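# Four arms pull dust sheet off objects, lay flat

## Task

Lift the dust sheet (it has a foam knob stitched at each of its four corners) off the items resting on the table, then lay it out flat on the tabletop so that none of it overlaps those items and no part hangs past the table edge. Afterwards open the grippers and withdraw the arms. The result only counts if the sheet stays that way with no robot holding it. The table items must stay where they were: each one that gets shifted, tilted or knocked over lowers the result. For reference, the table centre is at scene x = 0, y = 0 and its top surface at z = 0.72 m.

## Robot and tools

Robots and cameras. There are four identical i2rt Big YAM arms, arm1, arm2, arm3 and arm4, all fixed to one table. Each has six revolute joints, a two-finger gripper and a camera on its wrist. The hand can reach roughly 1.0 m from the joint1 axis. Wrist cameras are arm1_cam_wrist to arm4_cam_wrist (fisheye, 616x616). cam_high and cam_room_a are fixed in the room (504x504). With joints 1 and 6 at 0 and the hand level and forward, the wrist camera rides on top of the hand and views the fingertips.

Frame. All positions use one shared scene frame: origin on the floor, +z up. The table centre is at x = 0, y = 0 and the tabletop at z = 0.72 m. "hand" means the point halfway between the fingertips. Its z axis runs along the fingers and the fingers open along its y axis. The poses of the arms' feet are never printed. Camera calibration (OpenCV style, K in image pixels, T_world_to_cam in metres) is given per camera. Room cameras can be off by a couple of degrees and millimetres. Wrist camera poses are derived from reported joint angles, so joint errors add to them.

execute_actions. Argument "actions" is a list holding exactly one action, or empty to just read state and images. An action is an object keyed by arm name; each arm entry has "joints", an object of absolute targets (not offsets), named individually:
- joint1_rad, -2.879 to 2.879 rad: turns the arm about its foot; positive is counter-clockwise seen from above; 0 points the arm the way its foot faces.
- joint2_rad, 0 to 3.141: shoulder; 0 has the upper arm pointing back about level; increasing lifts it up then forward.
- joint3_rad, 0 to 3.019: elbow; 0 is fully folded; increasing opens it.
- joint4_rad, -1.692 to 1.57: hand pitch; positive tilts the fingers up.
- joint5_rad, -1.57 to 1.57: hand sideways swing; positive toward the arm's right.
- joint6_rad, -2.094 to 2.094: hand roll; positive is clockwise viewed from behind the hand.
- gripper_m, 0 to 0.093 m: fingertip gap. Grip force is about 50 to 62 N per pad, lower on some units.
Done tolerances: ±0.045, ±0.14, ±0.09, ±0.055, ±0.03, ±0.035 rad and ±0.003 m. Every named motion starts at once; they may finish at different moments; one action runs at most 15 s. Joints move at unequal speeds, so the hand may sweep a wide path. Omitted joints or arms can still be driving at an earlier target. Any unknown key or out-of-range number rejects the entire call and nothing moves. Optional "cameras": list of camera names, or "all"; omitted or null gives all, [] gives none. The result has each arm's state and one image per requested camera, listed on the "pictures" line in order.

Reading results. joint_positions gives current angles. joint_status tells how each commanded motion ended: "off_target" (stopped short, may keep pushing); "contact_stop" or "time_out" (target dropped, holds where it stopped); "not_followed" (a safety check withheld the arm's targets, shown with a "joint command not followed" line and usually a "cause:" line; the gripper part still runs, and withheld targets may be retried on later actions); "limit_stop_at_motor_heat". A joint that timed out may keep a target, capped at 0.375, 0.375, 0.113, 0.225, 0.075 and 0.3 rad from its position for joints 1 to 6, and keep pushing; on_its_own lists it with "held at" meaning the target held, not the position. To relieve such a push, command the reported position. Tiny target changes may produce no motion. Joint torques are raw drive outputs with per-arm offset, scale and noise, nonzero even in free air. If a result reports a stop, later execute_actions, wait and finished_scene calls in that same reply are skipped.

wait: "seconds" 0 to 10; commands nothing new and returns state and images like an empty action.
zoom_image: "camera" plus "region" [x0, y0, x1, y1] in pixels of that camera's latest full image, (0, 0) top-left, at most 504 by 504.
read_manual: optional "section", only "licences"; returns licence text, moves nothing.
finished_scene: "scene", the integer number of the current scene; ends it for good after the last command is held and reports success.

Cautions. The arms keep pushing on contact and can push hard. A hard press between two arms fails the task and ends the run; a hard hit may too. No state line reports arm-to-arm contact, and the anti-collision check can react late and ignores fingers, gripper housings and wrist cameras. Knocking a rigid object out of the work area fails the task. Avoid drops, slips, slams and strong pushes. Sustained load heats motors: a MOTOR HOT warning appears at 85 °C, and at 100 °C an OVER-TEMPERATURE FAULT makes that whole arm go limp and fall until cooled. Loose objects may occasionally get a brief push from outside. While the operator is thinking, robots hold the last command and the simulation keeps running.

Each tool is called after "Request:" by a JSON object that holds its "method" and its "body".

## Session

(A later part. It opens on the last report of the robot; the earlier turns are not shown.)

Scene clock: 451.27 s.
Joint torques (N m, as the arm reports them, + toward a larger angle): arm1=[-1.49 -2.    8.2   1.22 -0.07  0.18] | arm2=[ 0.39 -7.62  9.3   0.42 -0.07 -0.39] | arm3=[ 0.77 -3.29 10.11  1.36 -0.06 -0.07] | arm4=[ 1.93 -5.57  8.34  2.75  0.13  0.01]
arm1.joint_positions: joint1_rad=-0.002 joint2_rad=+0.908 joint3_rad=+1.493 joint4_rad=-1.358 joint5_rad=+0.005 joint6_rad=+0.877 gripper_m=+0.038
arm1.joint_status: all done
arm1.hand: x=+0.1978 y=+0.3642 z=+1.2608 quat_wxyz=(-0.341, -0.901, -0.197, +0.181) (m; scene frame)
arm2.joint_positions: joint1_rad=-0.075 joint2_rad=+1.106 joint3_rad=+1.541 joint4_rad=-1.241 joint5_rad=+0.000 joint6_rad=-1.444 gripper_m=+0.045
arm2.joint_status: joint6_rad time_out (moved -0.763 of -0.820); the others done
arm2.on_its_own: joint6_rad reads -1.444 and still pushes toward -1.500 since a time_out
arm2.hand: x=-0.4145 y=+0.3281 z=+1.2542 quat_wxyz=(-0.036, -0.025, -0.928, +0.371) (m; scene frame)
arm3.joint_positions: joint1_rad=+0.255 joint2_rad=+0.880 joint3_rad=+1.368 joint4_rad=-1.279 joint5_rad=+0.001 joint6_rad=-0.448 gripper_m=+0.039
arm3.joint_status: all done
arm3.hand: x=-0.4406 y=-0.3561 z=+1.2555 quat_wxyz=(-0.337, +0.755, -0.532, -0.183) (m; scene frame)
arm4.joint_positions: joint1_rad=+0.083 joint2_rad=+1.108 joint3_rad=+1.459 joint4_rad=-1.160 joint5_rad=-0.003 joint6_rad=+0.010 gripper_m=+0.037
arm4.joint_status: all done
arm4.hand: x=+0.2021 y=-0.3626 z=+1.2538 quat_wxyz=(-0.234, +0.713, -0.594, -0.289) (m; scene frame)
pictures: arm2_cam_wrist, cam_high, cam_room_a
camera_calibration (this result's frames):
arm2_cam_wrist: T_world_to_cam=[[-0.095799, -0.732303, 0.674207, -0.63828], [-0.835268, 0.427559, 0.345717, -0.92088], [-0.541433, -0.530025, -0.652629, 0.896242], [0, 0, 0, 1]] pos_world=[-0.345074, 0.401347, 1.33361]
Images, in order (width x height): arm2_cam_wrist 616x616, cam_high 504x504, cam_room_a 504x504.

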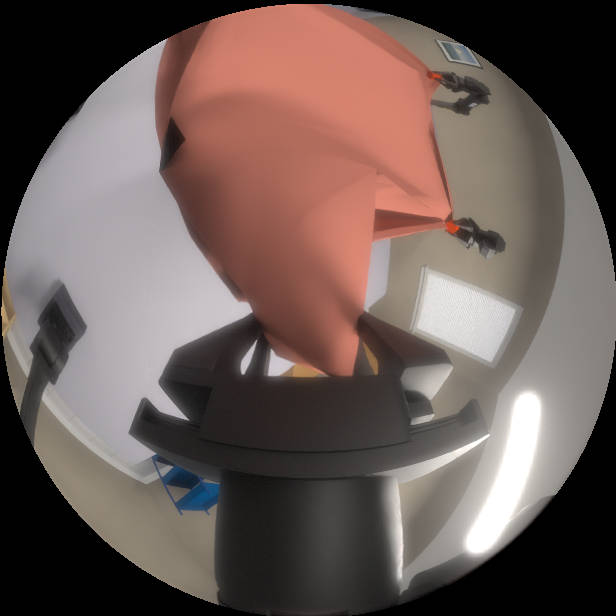

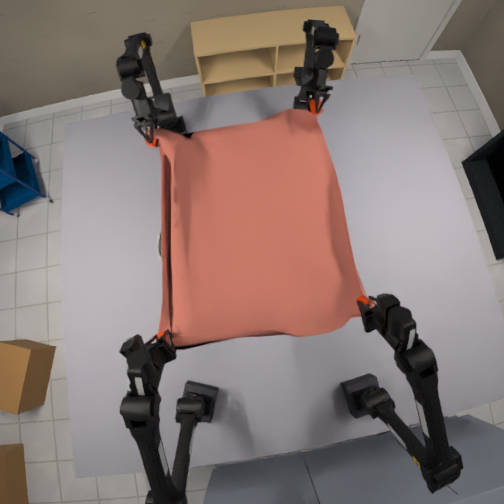

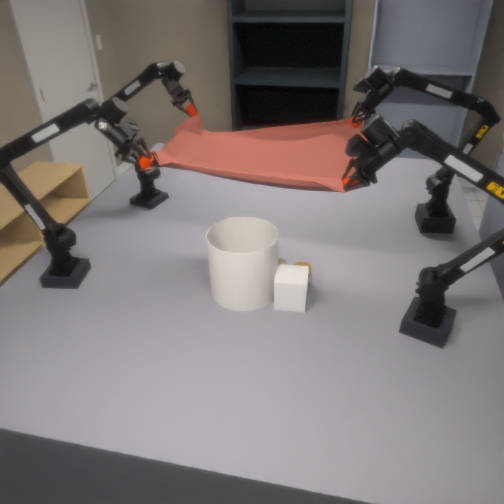

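Request:
{"method": "execute_actions", "body": {"actions": [{"arm1":{"joints":{"joint1_rad":0.39,"joint2_rad":0.93,"joint3_rad":1.5,"joint4_rad":-1.34,"joint6_rad":1.3}},"arm2":{"joints":{"joint1_rad":0.2,"joint2_rad":1.15,"joint3_rad":1.58,"joint4_rad":-1.22,"joint6_rad":-0.5}},"arm3":{"joints":{"joint1_rad":-0.06,"joint2_rad":0.98,"joint3_rad":1.44,"joint4_rad":-1.23,"joint6_rad":-0.75}},"arm4":{"joints":{"joint1_rad":-0.21,"joint2_rad":1.12,"joint3_rad":1.47,"joint4_rad":-1.13,"joint6_rad":-0.3}}}], "cameras": []}}

Request:
{"method": "execute_actions", "body": {"actions": [{"arm1":{"joints":{"joint1_rad":0.772,"joint2_rad":0.998,"joint3_rad":1.53,"joint4_rad":-1.32,"joint6_rad":1.65}},"arm2":{"joints":{"joint1_rad":0.461,"joint2_rad":1.27,"joint3_rad":1.68,"joint4_rad":-1.19,"joint6_rad":-0.2}},"arm3":{"joints":{"joint1_rad":-0.374,"joint2_rad":1.153,"joint3_rad":1.54,"joint4_rad":-1.17,"joint6_rad":-1.05}},"arm4":{"joints":{"joint1_rad":-0.508,"joint2_rad":1.176,"joint3_rad":1.51,"joint4_rad":-1.12,"joint6_rad":-0.6}}}], "cameras": []}}

Request:
{"method": "execute_actions", "body": {"actions": [{"arm1":{"joints":{"joint1_rad":0.98,"joint2_rad":1.24,"joint3_rad":1.58,"joint4_rad":-1.28,"joint6_rad":1.85}},"arm2":{"joints":{"joint1_rad":0.62,"joint2_rad":1.53,"joint3_rad":1.84,"joint4_rad":-1.225,"joint6_rad":0.0}},"arm3":{"joints":{"joint1_rad":-0.517,"joint2_rad":1.46,"joint3_rad":1.72,"joint4_rad":-1.195,"joint6_rad":-1.2}},"arm4":{"joints":{"joint1_rad":-0.7,"joint2_rad":1.416,"joint3_rad":1.61,"joint4_rad":-1.13,"joint6_rad":-0.8}}}], "cameras": []}}

Request:
{"method": "execute_actions", "body": {"actions": [{"arm1":{"joints":{"joint1_rad":1.184,"joint2_rad":1.479,"joint3_rad":1.63,"joint4_rad":-1.242,"joint6_rad":2.05}},"arm2":{"joints":{"joint1_rad":0.778,"joint2_rad":1.79,"joint3_rad":1.99,"joint4_rad":-1.262,"joint6_rad":0.15}},"arm3":{"joints":{"joint1_rad":-0.66,"joint2_rad":1.766,"joint3_rad":1.9,"joint4_rad":-1.222,"joint6_rad":-1.35}},"arm4":{"joints":{"joint1_rad":-0.892,"joint2_rad":1.656,"joint3_rad":1.715,"joint4_rad":-1.145,"joint6_rad":-1.0}}}]}}

Scene clock: 490.53 s.
Joint torques (N m, as the arm reports them, + toward a larger angle): arm1=[ 0.4  -2.9   9.83  1.54  0.01  0.04] | arm2=[ 0.47 -9.92 11.72  0.82 -0.1   0.3 ] | arm3=[ 0.78 -5.58 15.41  1.45  0.01 -0.11] | arm4=[ 1.4  -4.65  9.92  2.7   0.22 -0.01]
arm1.joint_positions: joint1_rad=+0.382 joint2_rad=+0.925 joint3_rad=+1.493 joint4_rad=-1.352 joint5_rad=+0.003 joint6_rad=+1.290 gripper_m=+0.038
arm1.joint_status: all done
arm1.hand: x=+0.3273 y=+0.3474 z=+1.2561 quat_wxyz=(-0.379, -0.906, -0.184, +0.032) (m; scene frame)
arm2.joint_positions: joint1_rad=+0.200 joint2_rad=+1.174 joint3_rad=+1.541 joint4_rad=-1.217 joint5_rad=+0.002 joint6_rad=-0.514 gripper_m=+0.045
arm2.joint_status: all done
arm2.hand: x=-0.2903 y=+0.3267 z=+1.2295 quat_wxyz=(-0.226, -0.325, -0.878, +0.270) (m; scene frame)
arm3.joint_positions: joint1_rad=-0.059 joint2_rad=+0.996 joint3_rad=+1.388 joint4_rad=-1.227 joint5_rad=-0.002 joint6_rad=-0.743 gripper_m=+0.039
arm3.joint_status: all done
arm3.hand: x=-0.3177 y=-0.3405 z=+1.2350 quat_wxyz=(-0.356, +0.756, -0.544, -0.072) (m; scene frame)
arm4.joint_positions: joint1_rad=-0.207 joint2_rad=+1.110 joint3_rad=+1.459 joint4_rad=-1.151 joint5_rad=-0.007 joint6_rad=-0.287 gripper_m=+0.037
arm4.joint_status: all done
arm4.hand: x=+0.3293 y=-0.3545 z=+1.2546 quat_wxyz=(-0.309, +0.715, -0.591, -0.212) (m; scene frame)
pictures: none
No camera images: the call's "cameras" was empty. Leave "cameras" out to get every camera's image.

Scene clock: 491.90 s.
Joint torques (N m, as the arm reports them, + toward a larger angle): arm1=[-1.   -6.3  12.15  1.48 -0.02  0.07] | arm2=[  0.26 -12.76  12.83   1.18  -0.31   0.13] | arm3=[ 0.73 -8.72 14.1   1.63  0.16 -0.05] | arm4=[ 1.4  -6.76 13.02  2.68  0.27  0.02]
arm1.joint_positions: joint1_rad=+0.766 joint2_rad=+1.006 joint3_rad=+1.493 joint4_rad=-1.334 joint5_rad=+0.002 joint6_rad=+1.637 gripper_m=+0.038
arm1.joint_status: all done
arm1.hand: x=+0.4682 y=+0.3591 z=+1.2315 quat_wxyz=(-0.337, -0.914, -0.203, -0.099) (m; scene frame)
arm2.joint_positions: joint1_rad=+0.461 joint2_rad=+1.304 joint3_rad=+1.628 joint4_rad=-1.198 joint5_rad=+0.007 joint6_rad=-0.203 gripper_m=+0.045
arm2.joint_status: all done
arm2.hand: x=-0.1567 y=+0.3393 z=+1.2179 quat_wxyz=(-0.282, -0.349, -0.873, +0.191) (m; scene frame)
arm3.joint_positions: joint1_rad=-0.372 joint2_rad=+1.174 joint3_rad=+1.504 joint4_rad=-1.172 joint5_rad=-0.005 joint6_rad=-1.046 gripper_m=+0.039
arm3.joint_status: all done
arm3.hand: x=-0.1676 y=-0.3532 z=+1.2334 quat_wxyz=(-0.358, +0.754, -0.549, +0.036) (m; scene frame)
arm4.joint_positions: joint1_rad=-0.503 joint2_rad=+1.179 joint3_rad=+1.459 joint4_rad=-1.144 joint5_rad=-0.009 joint6_rad=-0.587 gripper_m=+0.037
arm4.joint_status: all done
arm4.hand: x=+0.4648 y=-0.3656 z=+1.2257 quat_wxyz=(-0.330, +0.724, -0.596, -0.104) (m; scene frame)
pictures: none
No camera images: the call's "cameras" was empty. Leave "cameras" out to get every camera's image.

Scene clock: 493.27 s.
Joint torques (N m, as the arm reports them, + toward a larger angle): arm1=[-0.95 -9.15 11.73  1.28 -0.05  0.03] | arm2=[  0.1  -15.95  12.33   0.32  -0.14   0.24] | arm3=[  0.91 -12.78  13.94   0.81   0.08  -0.08] | arm4=[  1.25 -12.1   12.26   2.12   0.27   0.01]
arm1.joint_positions: joint1_rad=+0.979 joint2_rad=+1.242 joint3_rad=+1.552 joint4_rad=-1.293 joint5_rad=+0.004 joint6_rad=+1.839 gripper_m=+0.038
arm1.joint_status: all done
arm1.hand: x=+0.5905 y=+0.3394 z=+1.1724 quat_wxyz=(-0.253, -0.934, -0.212, -0.135) (m; scene frame)
arm2.joint_positions: joint1_rad=+0.626 joint2_rad=+1.553 joint3_rad=+1.797 joint4_rad=-1.217 joint5_rad=+0.003 joint6_rad=-0.011 gripper_m=+0.045
arm2.joint_status: all done
arm2.hand: x=-0.0324 y=+0.3321 z=+1.1700 quat_wxyz=(-0.269, -0.367, -0.883, +0.118) (m; scene frame)
arm3.joint_positions: joint1_rad=-0.519 joint2_rad=+1.473 joint3_rad=+1.687 joint4_rad=-1.183 joint5_rad=-0.003 joint6_rad=-1.195 gripper_m=+0.039
arm3.joint_status: all done
arm3.hand: x=-0.0417 y=-0.3374 z=+1.1806 quat_wxyz=(-0.291, +0.772, -0.560, +0.074) (m; scene frame)
arm4.joint_positions: joint1_rad=-0.694 joint2_rad=+1.431 joint3_rad=+1.569 joint4_rad=-1.144 joint5_rad=-0.009 joint6_rad=-0.787 gripper_m=+0.037
arm4.joint_status: all done
arm4.hand: x=+0.5872 y=-0.3412 z=+1.1606 quat_wxyz=(-0.277, +0.744, -0.607, -0.032) (m; scene frame)
pictures: none
No camera images: the call's "cameras" was empty. Leave "cameras" out to get every camera's image.

Scene clock: 494.67 s.
Joint torques (N m, as the arm reports them, + toward a larger angle): arm1=[ -2.39 -14.48  11.95   1.01  -0.07   0.1 ] | arm2=[  1.07 -19.86  11.74  -0.04  -0.28   0.17] | arm3=[  0.52 -17.25  13.59   0.45   0.25  -0.04] | arm4=[  0.88 -15.88  12.1    1.41   0.32   0.  ]
arm1.joint_positions: joint1_rad=+1.189 joint2_rad=+1.483 joint3_rad=+1.599 joint4_rad=-1.252 joint5_rad=+0.004 joint6_rad=+2.038 gripper_m=+0.038
arm1.joint_status: all done
arm1.hand: x=+0.7170 y=+0.3657 z=+1.0846 quat_wxyz=(-0.164, -0.951, -0.222, -0.137) (m; scene frame)
arm2.joint_positions: joint1_rad=+0.772 joint2_rad=+1.815 joint3_rad=+1.952 joint4_rad=-1.251 joint5_rad=+0.007 joint6_rad=+0.144 gripper_m=+0.045
arm2.joint_status: all done
arm2.hand: x=+0.0830 y=+0.3510 z=+1.0834 quat_wxyz=(-0.217, -0.378, -0.898, +0.061) (m; scene frame)
arm3.joint_positions: joint1_rad=-0.655 joint2_rad=+1.780 joint3_rad=+1.870 joint4_rad=-1.208 joint5_rad=-0.008 joint6_rad=-1.350 gripper_m=+0.039
arm3.joint_status: all done
arm3.hand: x=+0.0800 y=-0.3517 z=+1.0892 quat_wxyz=(-0.213, +0.793, -0.565, +0.085) (m; scene frame)
arm4.joint_positions: joint1_rad=-0.879 joint2_rad=+1.671 joint3_rad=+1.675 joint4_rad=-1.144 joint5_rad=-0.011 joint6_rad=-0.986 gripper_m=+0.037
arm4.joint_status: all done
arm4.hand: x=+0.7116 y=-0.3575 z=+1.0790 quat_wxyz=(-0.213, +0.761, -0.612, +0.015) (m; scene frame)
pictures: arm1_cam_wrist, arm2_cam_wrist, arm3_cam_wrist, arm4_cam_wrist, cam_high, cam_room_a
camera_calibration (this result's frames):
arm1_cam_wrist: T_world_to_cam=[[-0.381958, 0.841003, -0.383174, 0.383119], [0.4959, 0.536374, 0.682925, -1.28542], [0.779866, 0.0708333, -0.621925, 0.21393], [0, 0, 0, 1]] pos_world=[0.61694, 0.35211, 1.1577]
arm2_cam_wrist: T_world_to_cam=[[-0.714602, -0.695199, -0.0777307, 0.394266], [-0.696438, 0.696598, 0.17241, -0.374299], [-0.0657121, 0.177339, -0.981954, 1.13534], [0, 0, 0, 1]] pos_world=[0.0956731, 0.33349, 1.21003]
arm3_cam_wrist: T_world_to_cam=[[0.860425, 0.273596, 0.429899, -0.438199], [0.0738259, -0.901669, 0.426079, -0.77841], [0.5042, -0.334872, -0.796017, 0.834253], [0, 0, 0, 1]] pos_world=[0.0138737, -0.30261, 1.18413]
arm4_cam_wrist: T_world_to_cam=[[0.926728, 0.15397, 0.342735, -0.970578], [0.035374, -0.943883, 0.32838, -0.708554], [0.374063, -0.292195, -0.88017, 0.700465], [0, 0, 0, 1]] pos_world=[0.662509, -0.31468, 1.18185]
Images, in order (width x height): arm1_cam_wrist 616x616, arm2_cam_wrist 616x616, arm3_cam_wrist 616x616, arm4_cam_wrist 616x616, cam_high 504x504, cam_room_a 504x504.

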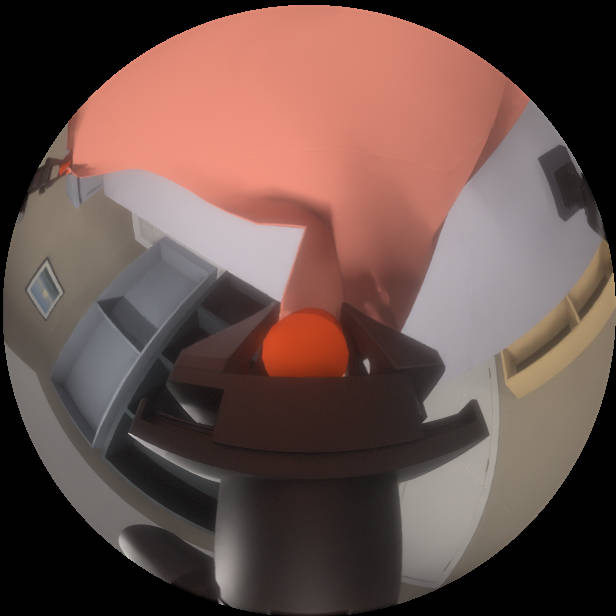

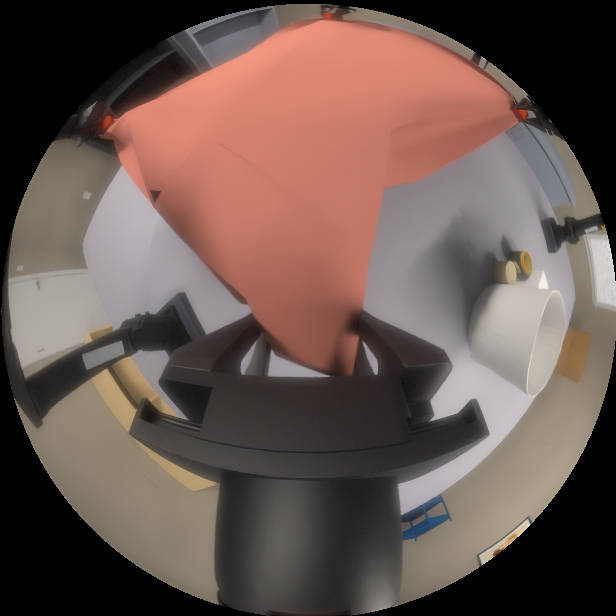

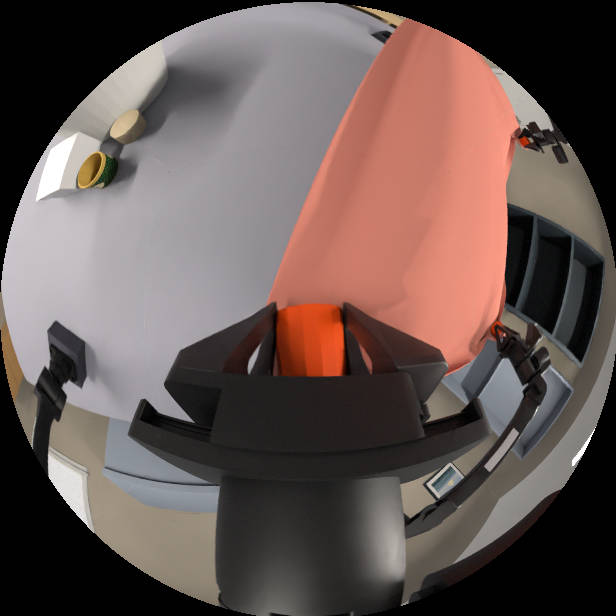

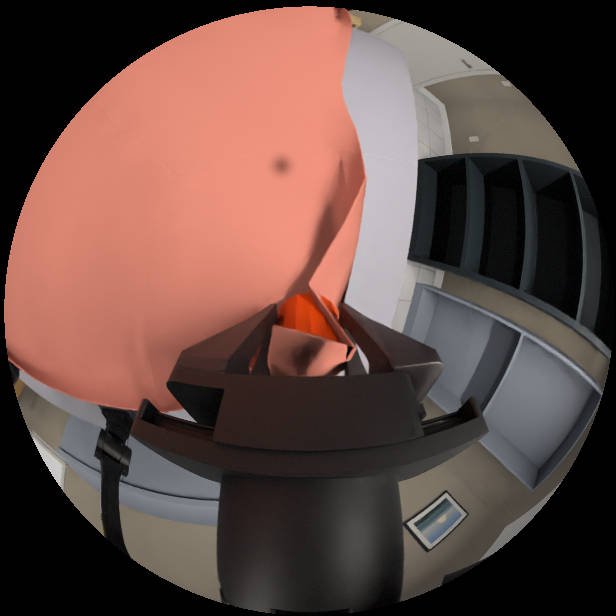

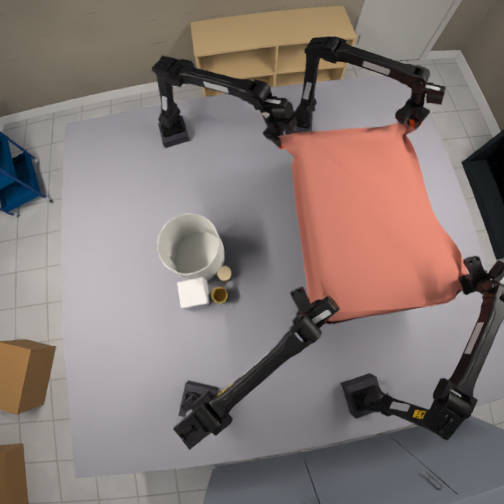

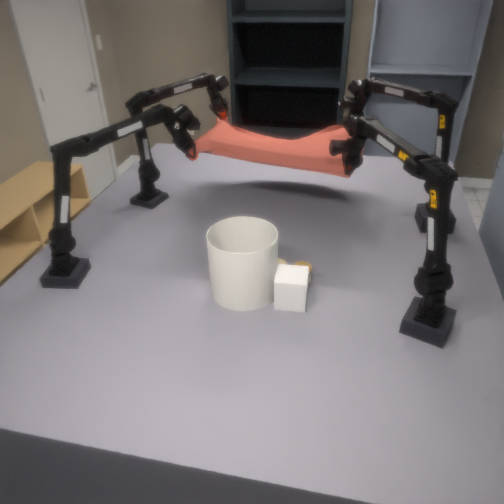

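Request:
{"method": "execute_actions", "body": {"actions": [{"arm1":{"joints":{"joint1_rad":1.24,"joint2_rad":1.866,"joint3_rad":1.381,"joint4_rad":-1.08}},"arm2":{"joints":{"joint1_rad":0.78,"joint2_rad":2.1,"joint3_rad":1.76,"joint4_rad":-1.2}},"arm3":{"joints":{"joint1_rad":-0.68,"joint2_rad":2.08,"joint3_rad":1.64,"joint4_rad":-1.12}},"arm4":{"joints":{"joint1_rad":-0.89,"joint2_rad":2.075,"joint3_rad":1.585,"joint4_rad":-1.06}}}], "cameras": []}}

Request:
{"method": "execute_actions", "body": {"actions": [{"arm1":{"joints":{"joint2_rad":1.93,"joint4_rad":-1.0}},"arm2":{"joints":{"joint2_rad":2.16,"joint4_rad":-1.12}},"arm3":{"joints":{"joint2_rad":2.15,"joint4_rad":-1.03}},"arm4":{"joints":{"joint2_rad":2.14,"joint4_rad":-0.99}}}], "cameras": ["cam_high"]}}

Scene clock: 507.10 s.
Joint torques (N m, as the arm reports them, + toward a larger angle): arm1=[  0.06 -17.27   9.61   0.1   -0.54   0.13] | arm2=[  1.86 -20.16   9.23  -0.94  -0.32   0.14] | arm3=[ -1.24 -17.53   9.92  -0.63   0.65   0.05] | arm4=[ -0.11 -20.1    8.49   1.09   0.44   0.01]
arm1.joint_positions: joint1_rad=+1.229 joint2_rad=+1.860 joint3_rad=+1.360 joint4_rad=-1.087 joint5_rad=+0.019 joint6_rad=+2.038 gripper_m=+0.038
arm1.joint_status: all done
arm1.hand: x=+0.7170 y=+0.3898 z=+0.7953 quat_wxyz=(+0.002, -0.969, -0.248, +0.013) (m; scene frame)
arm2.joint_positions: joint1_rad=+0.756 joint2_rad=+2.099 joint3_rad=+1.742 joint4_rad=-1.180 joint5_rad=+0.008 joint6_rad=+0.144 gripper_m=+0.045
arm2.joint_status: all done
arm2.hand: x=+0.0537 y=+0.3600 z=+0.8149 quat_wxyz=(-0.015, -0.395, -0.919, +0.009) (m; scene frame)
arm3.joint_positions: joint1_rad=-0.652 joint2_rad=+2.067 joint3_rad=+1.632 joint4_rad=-1.100 joint5_rad=-0.018 joint6_rad=-1.362 gripper_m=+0.039
arm3.joint_status: all done
arm3.hand: x=+0.0478 y=-0.3672 z=+0.8134 quat_wxyz=(-0.024, +0.818, -0.574, +0.000) (m; scene frame)
arm4.joint_positions: joint1_rad=-0.867 joint2_rad=+2.097 joint3_rad=+1.566 joint4_rad=-1.071 joint5_rad=-0.014 joint6_rad=-0.991 gripper_m=+0.037
arm4.joint_status: all done
arm4.hand: x=+0.6922 y=-0.3662 z=+0.7855 quat_wxyz=(+0.015, +0.784, -0.621, -0.009) (m; scene frame)
pictures: none
No camera images: the call's "cameras" was empty. Leave "cameras" out to get every camera's image.

Scene clock: 508.00 s.
Joint torques (N m, as the arm reports them, + toward a larger angle): arm1=[ -0.36 -16.4    9.23   0.34  -0.32   0.07] | arm2=[  1.63 -21.64   9.01  -0.63  -0.15   0.15] | arm3=[ -1.02 -18.63   9.52  -0.09   0.5    0.04] | arm4=[  0.11 -16.42   8.5    1.6    0.27   0.01]
arm1.joint_positions: joint1_rad=+1.229 joint2_rad=+1.910 joint3_rad=+1.360 joint4_rad=-1.015 joint5_rad=+0.011 joint6_rad=+2.038 gripper_m=+0.038
arm1.joint_status: all done
arm1.hand: x=+0.7281 y=+0.3840 z=+0.7692 quat_wxyz=(-0.003, -0.969, -0.248, +0.003) (m; scene frame)
arm2.joint_positions: joint1_rad=+0.764 joint2_rad=+2.173 joint3_rad=+1.742 joint4_rad=-1.111 joint5_rad=+0.005 joint6_rad=+0.144 gripper_m=+0.045
arm2.joint_status: all done
arm2.hand: x=+0.0639 y=+0.3589 z=+0.7695 quat_wxyz=(-0.013, -0.391, -0.920, +0.007) (m; scene frame)
arm3.joint_positions: joint1_rad=-0.653 joint2_rad=+2.145 joint3_rad=+1.632 joint4_rad=-1.020 joint5_rad=-0.014 joint6_rad=-1.362 gripper_m=+0.039
arm3.joint_status: all done
arm3.hand: x=+0.0568 y=-0.3631 z=+0.7672 quat_wxyz=(-0.024, +0.818, -0.575, +0.002) (m; scene frame)
arm4.joint_positions: joint1_rad=-0.870 joint2_rad=+2.117 joint3_rad=+1.566 joint4_rad=-1.012 joint5_rad=-0.010 joint6_rad=-0.991 gripper_m=+0.037
arm4.joint_status: all done
arm4.hand: x=+0.7022 y=-0.3597 z=+0.7739 quat_wxyz=(-0.004, +0.783, -0.622, -0.005) (m; scene frame)
pictures: cam_high
Images, in order (width x height): cam_high 504x504.

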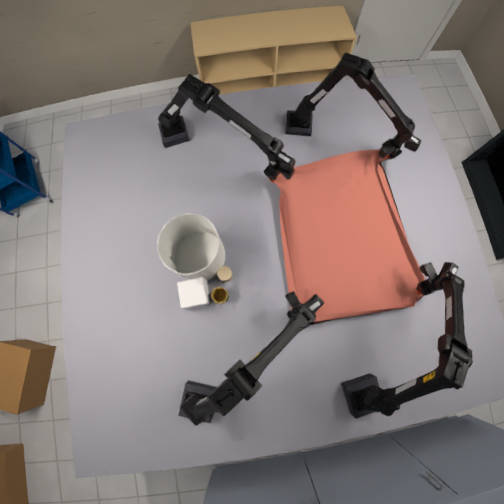

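Release B and D only, keep A and C held; raise arms 2 and 4 to look.

Request:
{"method": "execute_actions", "body": {"actions": [{"arm2":{"joints":{"gripper_m":0.093}},"arm4":{"joints":{"gripper_m":0.093}},"arm1":{"joints":{"joint2_rad":1.96}},"arm3":{"joints":{"joint2_rad":2.18,"joint1_rad":-0.66}}}], "cameras": []}}

Request:
{"method": "execute_actions", "body": {"actions": [{"arm2":{"joints":{"joint2_rad":1.85,"joint3_rad":1.5,"joint4_rad":-0.75,"joint6_rad":0}},"arm4":{"joints":{"joint2_rad":1.8,"joint3_rad":1.35,"joint4_rad":-0.65,"joint6_rad":0}}}], "cameras": ["arm2_cam_wrist","arm4_cam_wrist","cam_high"]}}

Scene clock: 520.57 s.
Joint torques (N m, as the arm reports them, + toward a larger angle): arm1=[ -0.33 -15.4    8.95  -0.02  -0.25   0.14] | arm2=[  0.82 -22.29   9.1   -0.46  -0.07   0.17] | arm3=[  0.53 -17.23   9.4   -0.16   0.15   0.04] | arm4=[  1.34 -16.42   8.46   1.43   0.02   0.01]
arm1.joint_positions: joint1_rad=+1.229 joint2_rad=+1.932 joint3_rad=+1.360 joint4_rad=-1.008 joint5_rad=+0.010 joint6_rad=+2.038 gripper_m=+0.038
arm1.joint_status: all done
arm1.hand: x=+0.7276 y=+0.3846 z=+0.7582 quat_wxyz=(+0.003, -0.969, -0.248, +0.007) (m; scene frame)
arm2.joint_positions: joint1_rad=+0.774 joint2_rad=+2.173 joint3_rad=+1.742 joint4_rad=-1.112 joint5_rad=+0.002 joint6_rad=+0.144 gripper_m=+0.093
arm2.joint_status: all done
arm2.hand: x=+0.0679 y=+0.3646 z=+0.7694 quat_wxyz=(-0.013, -0.387, -0.922, +0.005) (m; scene frame)
arm3.joint_positions: joint1_rad=-0.651 joint2_rad=+2.158 joint3_rad=+1.632 joint4_rad=-1.020 joint5_rad=-0.006 joint6_rad=-1.362 gripper_m=+0.039
arm3.joint_status: all done
arm3.hand: x=+0.0552 y=-0.3643 z=+0.7592 quat_wxyz=(-0.016, +0.819, -0.574, +0.003) (m; scene frame)
arm4.joint_positions: joint1_rad=-0.886 joint2_rad=+2.117 joint3_rad=+1.566 joint4_rad=-1.008 joint5_rad=-0.002 joint6_rad=-0.992 gripper_m=+0.093
arm4.joint_status: all done
arm4.hand: x=+0.7107 y=-0.3665 z=+0.7739 quat_wxyz=(-0.006, +0.778, -0.628, -0.001) (m; scene frame)
pictures: none
No camera images: the call's "cameras" was empty. Leave "cameras" out to get every camera's image.

Scene clock: 522.43 s.
Joint torques (N m, as the arm reports them, + toward a larger angle): arm1=[ -0.71 -16.23   9.22   0.27  -0.26   0.1 ] | arm2=[  0.92 -18.39   9.28   1.07  -0.07  -0.01] | arm3=[  0.28 -17.15   9.51  -0.17   0.14   0.04] | arm4=[  1.37 -13.38   8.05   2.14   0.07   0.16]
arm1.joint_positions: joint1_rad=+1.229 joint2_rad=+1.932 joint3_rad=+1.360 joint4_rad=-1.008 joint5_rad=+0.010 joint6_rad=+2.038 gripper_m=+0.038
arm1.joint_status: not commanded
arm1.hand: x=+0.7276 y=+0.3846 z=+0.7582 quat_wxyz=(+0.003, -0.969, -0.248, +0.007) (m; scene frame)
arm2.joint_positions: joint1_rad=+0.774 joint2_rad=+1.851 joint3_rad=+1.491 joint4_rad=-0.762 joint5_rad=+0.002 joint6_rad=+0.016 gripper_m=+0.093
arm2.joint_status: all done
arm2.hand: x=+0.0760 y=+0.3586 z=+0.8902 quat_wxyz=(-0.210, -0.319, -0.921, +0.071) (m; scene frame)
arm3.joint_positions: joint1_rad=-0.651 joint2_rad=+2.158 joint3_rad=+1.632 joint4_rad=-1.020 joint5_rad=-0.006 joint6_rad=-1.362 gripper_m=+0.039
arm3.joint_status: not commanded
arm3.hand: x=+0.0553 y=-0.3643 z=+0.7592 quat_wxyz=(-0.016, +0.819, -0.574, +0.003) (m; scene frame)
arm4.joint_positions: joint1_rad=-0.886 joint2_rad=+1.780 joint3_rad=+1.354 joint4_rad=-0.666 joint5_rad=-0.002 joint6_rad=-0.008 gripper_m=+0.093
arm4.joint_status: all done
arm4.hand: x=+0.7268 y=-0.3503 z=+0.9112 quat_wxyz=(-0.218, +0.378, -0.895, -0.091) (m; scene frame)
pictures: arm2_cam_wrist, arm4_cam_wrist, cam_high
camera_calibration (this result's frames):
arm2_cam_wrist: T_world_to_cam=[[-0.628658, -0.777235, -0.0263648, 0.35678], [-0.768243, 0.615404, 0.176296, -0.320007], [-0.120799, 0.131085, -0.983984, 0.96642], [0, 0, 0, 1]] pos_world=[0.0951919, 0.347553, 1.01676]
arm4_cam_wrist: T_world_to_cam=[[0.713039, -0.701123, 0.00154188, -0.761595], [-0.694612, -0.706114, 0.137539, 0.140578], [-0.0953429, -0.0991415, -0.990495, 1.05844], [0, 0, 0, 1]] pos_world=[0.741609, -0.329772, 1.03022]
Images, in order (width x height): arm2_cam_wrist 616x616, arm4_cam_wrist 616x616, cam_high 504x504.

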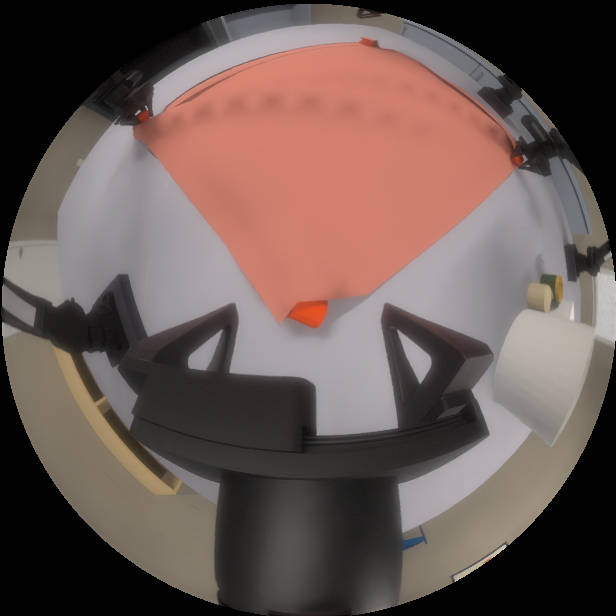

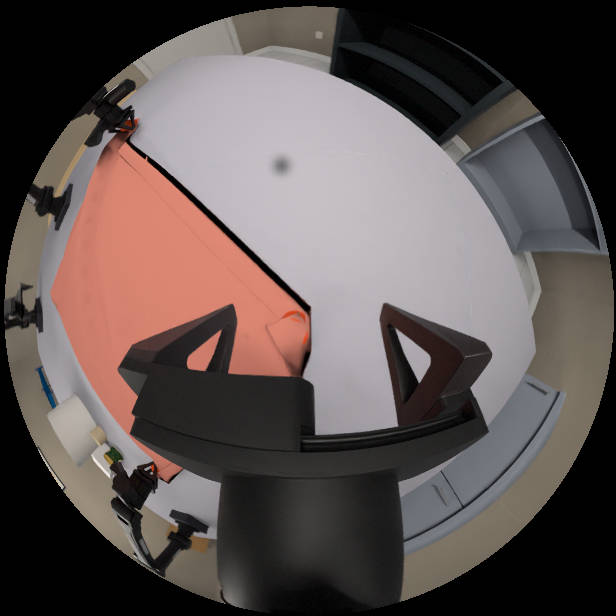

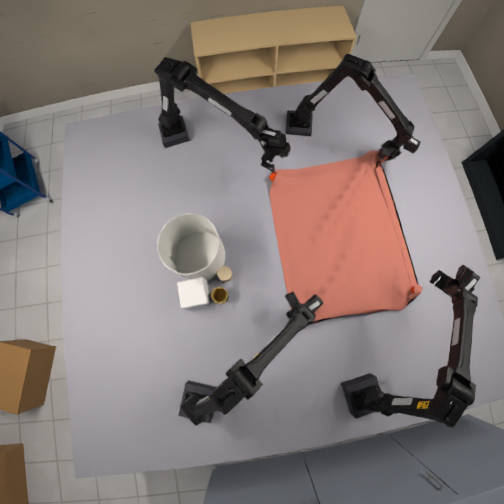

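Request:
{"method": "zoom_image", "body": {"camera": "arm2_cam_wrist", "region": [230, 240, 400, 370]}}

Request:
{"method": "zoom_image", "body": {"camera": "arm4_cam_wrist", "region": [210, 260, 380, 390]}}

Region (230, 240, 400, 370) of arm2_cam_wrist's 616x616 image, scaled by 2.965, with more detail than that image has; it fills the top 385 rows of this view, and the rest is white.

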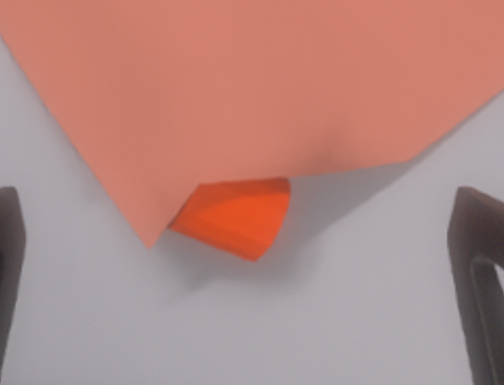

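Region (210, 260, 380, 390) of arm4_cam_wrist's 616x616 image, scaled by 2.965, with more detail than that image has; it fills the top 385 rows of this view, and the rest is white.

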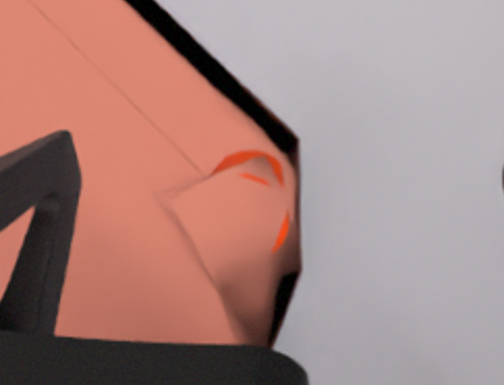

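Request:
{"method": "execute_actions", "body": {"actions": [{"arm2":{"joints":{"joint1_rad":0.38,"joint2_rad":2.1,"joint3_rad":1.59,"joint4_rad":-0.95,"joint5_rad":-1.2,"joint6_rad":-1.57}},"arm4":{"joints":{"joint1_rad":-0.845,"joint2_rad":1.8,"joint3_rad":0.775,"joint4_rad":0.63}}}], "cameras": ["arm4_cam_wrist"]}}

Request:
{"method": "execute_actions", "body": {"actions": [{"arm2":{"joints":{"joint2_rad":2.29,"joint4_rad":-0.835}},"arm4":{"joints":{"joint2_rad":2.085,"joint3_rad":0.8,"joint4_rad":0.85}}}], "cameras": ["arm2_cam_wrist","arm4_cam_wrist"]}}

Scene clock: 578.90 s.
Joint torques (N m, as the arm reports them, + toward a larger angle): arm1=[  0.29 -15.73   9.16   0.1   -0.26   0.09] | arm2=[ -0.41 -20.76   9.08  -0.31  -0.84  -0.03] | arm3=[  0.3  -17.32   9.52  -0.17   0.14   0.05] | arm4=[  1.37 -11.22   5.41   3.29   0.04   0.16]
arm1.joint_positions: joint1_rad=+1.229 joint2_rad=+1.932 joint3_rad=+1.360 joint4_rad=-1.008 joint5_rad=+0.010 joint6_rad=+2.038 gripper_m=+0.038
arm1.joint_status: not commanded
arm1.hand: x=+0.7276 y=+0.3846 z=+0.7582 quat_wxyz=(+0.003, -0.969, -0.248, +0.007) (m; scene frame)
arm2.joint_positions: joint1_rad=+0.385 joint2_rad=+2.109 joint3_rad=+1.566 joint4_rad=-0.943 joint5_rad=-1.197 joint6_rad=-1.553 gripper_m=+0.093
arm2.joint_status: all done
arm2.hand: x=+0.0026 y=+0.3095 z=+0.8577 quat_wxyz=(-0.551, +0.233, -0.793, -0.120) (m; scene frame)
arm3.joint_positions: joint1_rad=-0.651 joint2_rad=+2.158 joint3_rad=+1.632 joint4_rad=-1.020 joint5_rad=-0.006 joint6_rad=-1.362 gripper_m=+0.039
arm3.joint_status: not commanded
arm3.hand: x=+0.0553 y=-0.3643 z=+0.7592 quat_wxyz=(-0.016, +0.819, -0.574, +0.003) (m; scene frame)
arm4.joint_positions: joint1_rad=-0.842 joint2_rad=+1.792 joint3_rad=+0.779 joint4_rad=+0.603 joint5_rad=-0.001 joint6_rad=-0.007 gripper_m=+0.093
arm4.joint_status: all done
arm4.hand: x=+0.6872 y=-0.3529 z=+0.8633 quat_wxyz=(-0.501, +0.342, -0.763, -0.221) (m; scene frame)
pictures: arm4_cam_wrist
camera_calibration (this result's frames):
arm4_cam_wrist: T_world_to_cam=[[0.741539, -0.670907, 0.00201638, -0.74442], [-0.57325, -0.635156, -0.51765, 0.625074], [0.348576, 0.382701, -0.85559, 0.755497], [0, 0, 0, 1]] pos_world=[0.646992, -0.391547, 0.971466]
Images, in order (width x height): arm4_cam_wrist 616x616.

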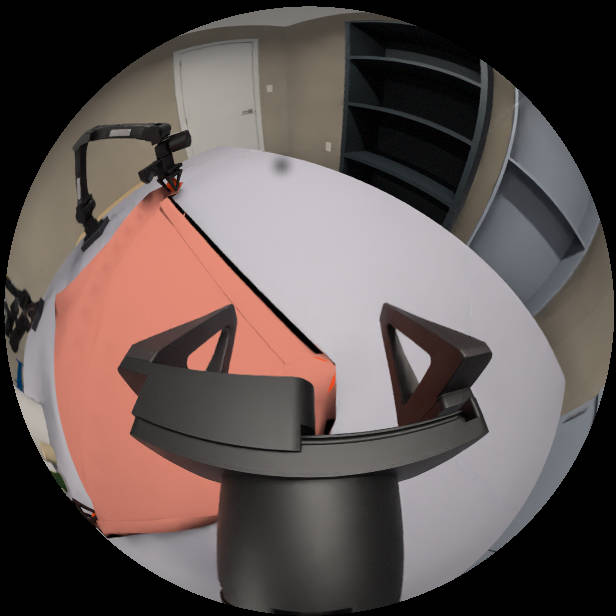

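Scene clock: 580.13 s.
Joint torques (N m, as the arm reports them, + toward a larger angle): arm1=[  0.12 -16.31   9.26   0.03  -0.32   0.11] | arm2=[ -0.05 -22.16   8.09   0.06  -0.7    0.05] | arm3=[  0.32 -17.28   9.49  -0.16   0.14   0.04] | arm4=[  1.48 -13.29   5.05   3.22   0.05   0.16]
arm1.joint_positions: joint1_rad=+1.229 joint2_rad=+1.932 joint3_rad=+1.360 joint4_rad=-1.008 joint5_rad=+0.010 joint6_rad=+2.038 gripper_m=+0.038
arm1.joint_status: not commanded
arm1.hand: x=+0.7276 y=+0.3846 z=+0.7582 quat_wxyz=(+0.003, -0.969, -0.248, +0.007) (m; scene frame)
arm2.joint_positions: joint1_rad=+0.383 joint2_rad=+2.309 joint3_rad=+1.567 joint4_rad=-0.845 joint5_rad=-1.202 joint6_rad=-1.564 gripper_m=+0.093
arm2.joint_status: all done
arm2.hand: x=-0.0016 y=+0.3144 z=+0.7416 quat_wxyz=(-0.542, +0.209, -0.799, -0.157) (m; scene frame)
arm3.joint_positions: joint1_rad=-0.651 joint2_rad=+2.158 joint3_rad=+1.632 joint4_rad=-1.020 joint5_rad=-0.006 joint6_rad=-1.362 gripper_m=+0.039
arm3.joint_status: not commanded
arm3.hand: x=+0.0553 y=-0.3643 z=+0.7592 quat_wxyz=(-0.016, +0.819, -0.574, +0.003) (m; scene frame)
arm4.joint_positions: joint1_rad=-0.842 joint2_rad=+2.088 joint3_rad=+0.779 joint4_rad=+0.823 joint5_rad=-0.001 joint6_rad=-0.007 gripper_m=+0.093
arm4.joint_status: all done
arm4.hand: x=+0.6776 y=-0.3635 z=+0.7430 quat_wxyz=(-0.472, +0.351, -0.782, -0.208) (m; scene frame)
pictures: arm2_cam_wrist, arm4_cam_wrist
camera_calibration (this result's frames):
arm2_cam_wrist: T_world_to_cam=[[0.507113, -0.860405, -0.0503925, 0.31541], [-0.736961, -0.402555, -0.54299, 0.527296], [0.446905, 0.312495, -0.838226, 0.652349], [0, 0, 0, 1]] pos_world=[-0.06289, 0.279791, 0.849027]
arm4_cam_wrist: T_world_to_cam=[[0.741643, -0.670792, 0.00202475, -0.744209], [-0.597697, -0.662192, -0.451951, 0.508456], [0.304506, 0.333976, -0.892041, 0.699192], [0, 0, 0, 1]] pos_world=[0.642933, -0.396027, 0.855011]
Images, in order (width x height): arm2_cam_wrist 616x616, arm4_cam_wrist 616x616.

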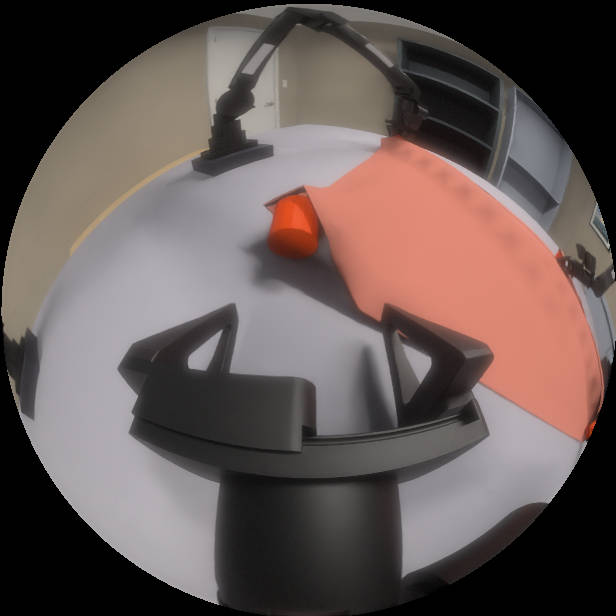

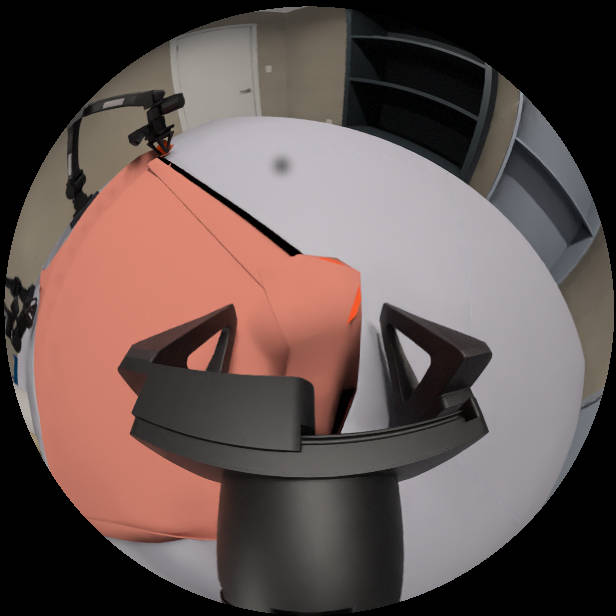

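Request:
{"method": "execute_actions", "body": {"actions": [{"arm2":{"joints":{"joint1_rad":0.515}},"arm4":{"joints":{"joint2_rad":2.11,"joint3_rad":0.86}}}], "cameras": ["arm2_cam_wrist","arm4_cam_wrist"]}}

Scene clock: 592.33 s.
Joint torques (N m, as the arm reports them, + toward a larger angle): arm1=[ -1.05 -16.04   9.09  -0.03  -0.18   0.09] | arm2=[  0.18 -22.23   8.1   -0.09  -0.67   0.02] | arm3=[  0.03 -17.19   9.48  -0.18   0.15   0.05] | arm4=[  1.15 -11.89   5.64   3.12   0.03   0.14]
arm1.joint_positions: joint1_rad=+1.229 joint2_rad=+1.932 joint3_rad=+1.360 joint4_rad=-1.008 joint5_rad=+0.009 joint6_rad=+2.038 gripper_m=+0.038
arm1.joint_status: not commanded
arm1.hand: x=+0.7277 y=+0.3848 z=+0.7582 quat_wxyz=(+0.003, -0.969, -0.248, +0.006) (m; scene frame)
arm2.joint_positions: joint1_rad=+0.515 joint2_rad=+2.307 joint3_rad=+1.567 joint4_rad=-0.843 joint5_rad=-1.201 joint6_rad=-1.564 gripper_m=+0.093
arm2.joint_status: all done
arm2.hand: x=+0.0531 y=+0.3762 z=+0.7425 quat_wxyz=(-0.531, +0.262, -0.783, -0.190) (m; scene frame)
arm3.joint_positions: joint1_rad=-0.651 joint2_rad=+2.158 joint3_rad=+1.632 joint4_rad=-1.020 joint5_rad=-0.006 joint6_rad=-1.362 gripper_m=+0.039
arm3.joint_status: not commanded
arm3.hand: x=+0.0552 y=-0.3643 z=+0.7592 quat_wxyz=(-0.016, +0.819, -0.574, +0.003) (m; scene frame)
arm4.joint_positions: joint1_rad=-0.842 joint2_rad=+2.089 joint3_rad=+0.837 joint4_rad=+0.826 joint5_rad=-0.001 joint6_rad=-0.007 gripper_m=+0.093
arm4.joint_status: all done
arm4.hand: x=+0.6962 y=-0.3429 z=+0.7622 quat_wxyz=(-0.496, +0.344, -0.767, -0.218) (m; scene frame)
pictures: arm2_cam_wrist, arm4_cam_wrist
camera_calibration (this result's frames):
arm2_cam_wrist: T_world_to_cam=[[0.616067, -0.786345, -0.046066, 0.304033], [-0.676237, -0.498, -0.542863, 0.625571], [0.403937, 0.365591, -0.838557, 0.59191], [0, 0, 0, 1]] pos_world=[-0.00336474, 0.334212, 0.849955]
arm4_cam_wrist: T_world_to_cam=[[0.741559, -0.670884, 0.00201896, -0.744217], [-0.578352, -0.640798, -0.504864, 0.576178], [0.339999, 0.373219, -0.863197, 0.67057], [0, 0, 0, 1]] pos_world=[0.657122, -0.380339, 0.871227]
Images, in order (width x height): arm2_cam_wrist 616x616, arm4_cam_wrist 616x616.

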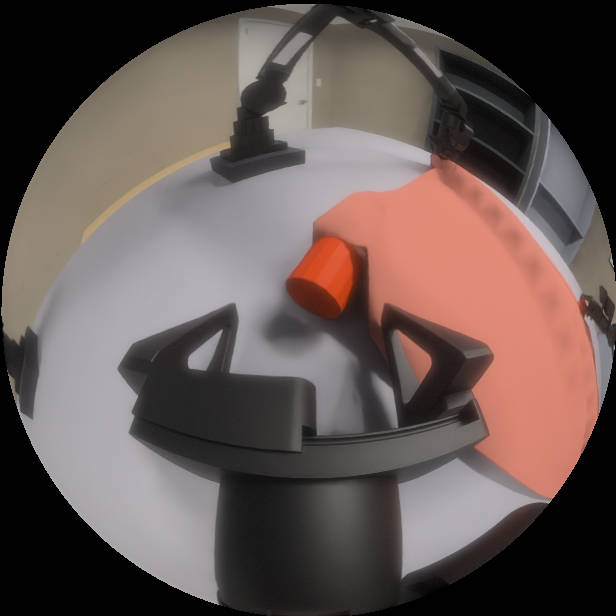

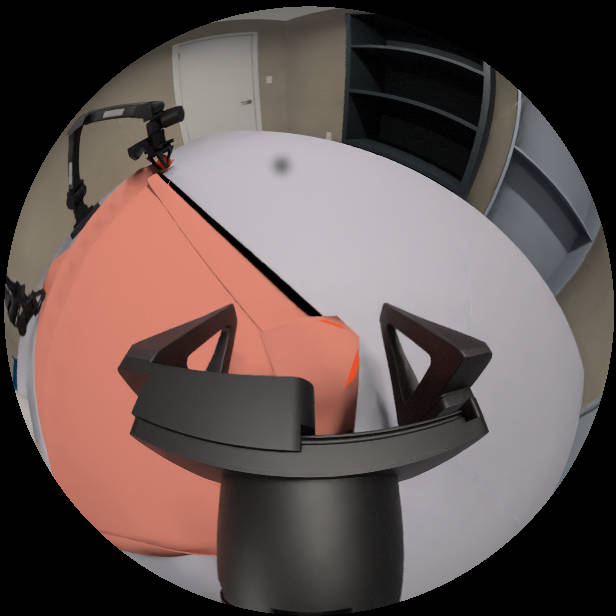

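Request:
{"method": "execute_actions", "body": {"actions": [{"arm2":{"joints":{"joint2_rad":2.22,"gripper_m":0.07}},"arm4":{"joints":{"joint4_rad":0.75}}}], "cameras": []}}

Request:
{"method": "execute_actions", "body": {"actions": [{"arm2":{"joints":{"joint1_rad":0.565,"joint3_rad":1.64}},"arm4":{"joints":{"gripper_m":0}}}], "cameras": ["arm2_cam_wrist","arm4_cam_wrist"]}}

Scene clock: 603.33 s.
Joint torques (N m, as the arm reports them, + toward a larger angle): arm1=[ -0.42 -16.36   9.18   0.11  -0.22   0.1 ] | arm2=[  0.72 -19.77   8.32   0.07  -0.76   0.1 ] | arm3=[  0.31 -17.25   9.51  -0.2    0.15   0.05] | arm4=[  1.48 -11.99   5.59   1.56   0.04   0.15]
arm1.joint_positions: joint1_rad=+1.229 joint2_rad=+1.932 joint3_rad=+1.360 joint4_rad=-1.008 joint5_rad=+0.009 joint6_rad=+2.038 gripper_m=+0.038
arm1.joint_status: not commanded
arm1.hand: x=+0.7277 y=+0.3848 z=+0.7582 quat_wxyz=(+0.003, -0.969, -0.248, +0.006) (m; scene frame)
arm2.joint_positions: joint1_rad=+0.515 joint2_rad=+2.222 joint3_rad=+1.567 joint4_rad=-0.843 joint5_rad=-1.200 joint6_rad=-1.564 gripper_m=+0.070
arm2.joint_status: all done
arm2.hand: x=+0.0602 y=+0.3672 z=+0.7928 quat_wxyz=(-0.542, +0.285, -0.775, -0.157) (m; scene frame)
arm3.joint_positions: joint1_rad=-0.651 joint2_rad=+2.158 joint3_rad=+1.632 joint4_rad=-1.020 joint5_rad=-0.006 joint6_rad=-1.362 gripper_m=+0.039
arm3.joint_status: not commanded
arm3.hand: x=+0.0552 y=-0.3643 z=+0.7592 quat_wxyz=(-0.016, +0.819, -0.574, +0.003) (m; scene frame)
arm4.joint_positions: joint1_rad=-0.842 joint2_rad=+2.089 joint3_rad=+0.837 joint4_rad=+0.768 joint5_rad=-0.001 joint6_rad=-0.007 gripper_m=+0.093
arm4.joint_status: all done
arm4.hand: x=+0.6920 y=-0.3476 z=+0.7494 quat_wxyz=(-0.473, +0.350, -0.781, -0.208) (m; scene frame)
pictures: none
No camera images: the call's "cameras" was empty. Leave "cameras" out to get every camera's image.

Scene clock: 604.13 s.
Joint torques (N m, as the arm reports them, + toward a larger angle): arm1=[  0.06 -16.54   8.8   -0.16  -0.24   0.04] | arm2=[  0.17 -21.15  10.04   0.11  -0.73   0.07] | arm3=[  0.31 -17.24   9.56  -0.18   0.15   0.04] | arm4=[  1.36 -12.09   5.58   1.6   -0.08   0.15]
arm1.joint_positions: joint1_rad=+1.229 joint2_rad=+1.932 joint3_rad=+1.360 joint4_rad=-1.008 joint5_rad=+0.009 joint6_rad=+2.038 gripper_m=+0.038
arm1.joint_status: not commanded
arm1.hand: x=+0.7277 y=+0.3848 z=+0.7582 quat_wxyz=(+0.003, -0.969, -0.248, +0.006) (m; scene frame)
arm2.joint_positions: joint1_rad=+0.571 joint2_rad=+2.222 joint3_rad=+1.599 joint4_rad=-0.843 joint5_rad=-1.200 joint6_rad=-1.564 gripper_m=+0.070
arm2.joint_status: all done
arm2.hand: x=+0.0887 y=+0.3869 z=+0.8028 quat_wxyz=(-0.542, +0.315, -0.763, -0.159) (m; scene frame)
arm3.joint_positions: joint1_rad=-0.651 joint2_rad=+2.158 joint3_rad=+1.632 joint4_rad=-1.020 joint5_rad=-0.006 joint6_rad=-1.362 gripper_m=+0.039
arm3.joint_status: not commanded
arm3.hand: x=+0.0552 y=-0.3643 z=+0.7592 quat_wxyz=(-0.016, +0.819, -0.574, +0.003) (m; scene frame)
arm4.joint_positions: joint1_rad=-0.842 joint2_rad=+2.089 joint3_rad=+0.838 joint4_rad=+0.768 joint5_rad=+0.002 joint6_rad=-0.006 gripper_m=+0.039
arm4.joint_status: gripper_m off_target (ended at +0.039, target +0.000)
arm4.hand: x=+0.6930 y=-0.3480 z=+0.7496 quat_wxyz=(-0.474, +0.349, -0.782, -0.207) (m; scene frame)
pictures: arm2_cam_wrist, arm4_cam_wrist
camera_calibration (this result's frames):
arm2_cam_wrist: T_world_to_cam=[[0.657753, -0.749856, 0.0712505, 0.181323], [-0.606145, -0.583091, -0.540919, 0.712853], [0.447157, 0.312603, -0.838051, 0.640497], [0, 0, 0, 1]] pos_world=[0.0264227, 0.351403, 0.909446]
arm4_cam_wrist: T_world_to_cam=[[0.738843, -0.673872, 0.0029458, -0.745097], [-0.59932, -0.659089, -0.454332, 0.534948], [0.308103, 0.333914, -0.890828, 0.691816], [0, 0, 0, 1]] pos_world=[0.657964, -0.380528, 0.861528]
Images, in order (width x height): arm2_cam_wrist 616x616, arm4_cam_wrist 616x616.

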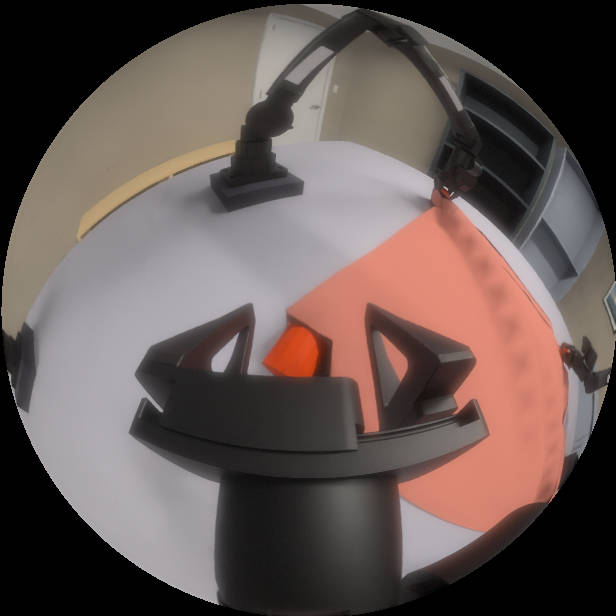

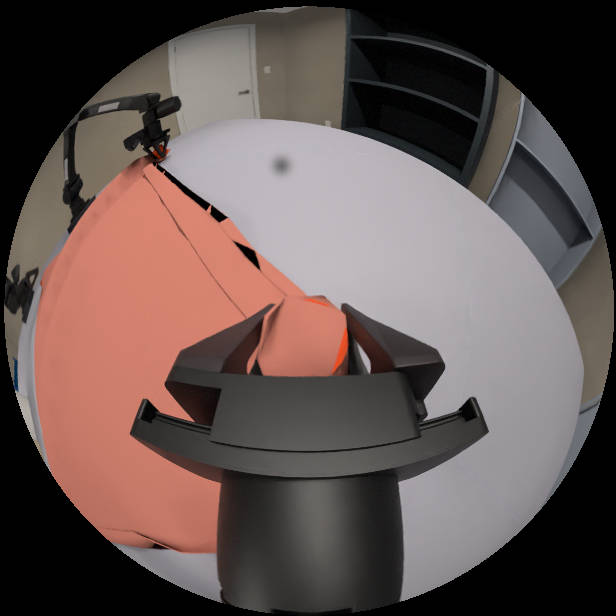

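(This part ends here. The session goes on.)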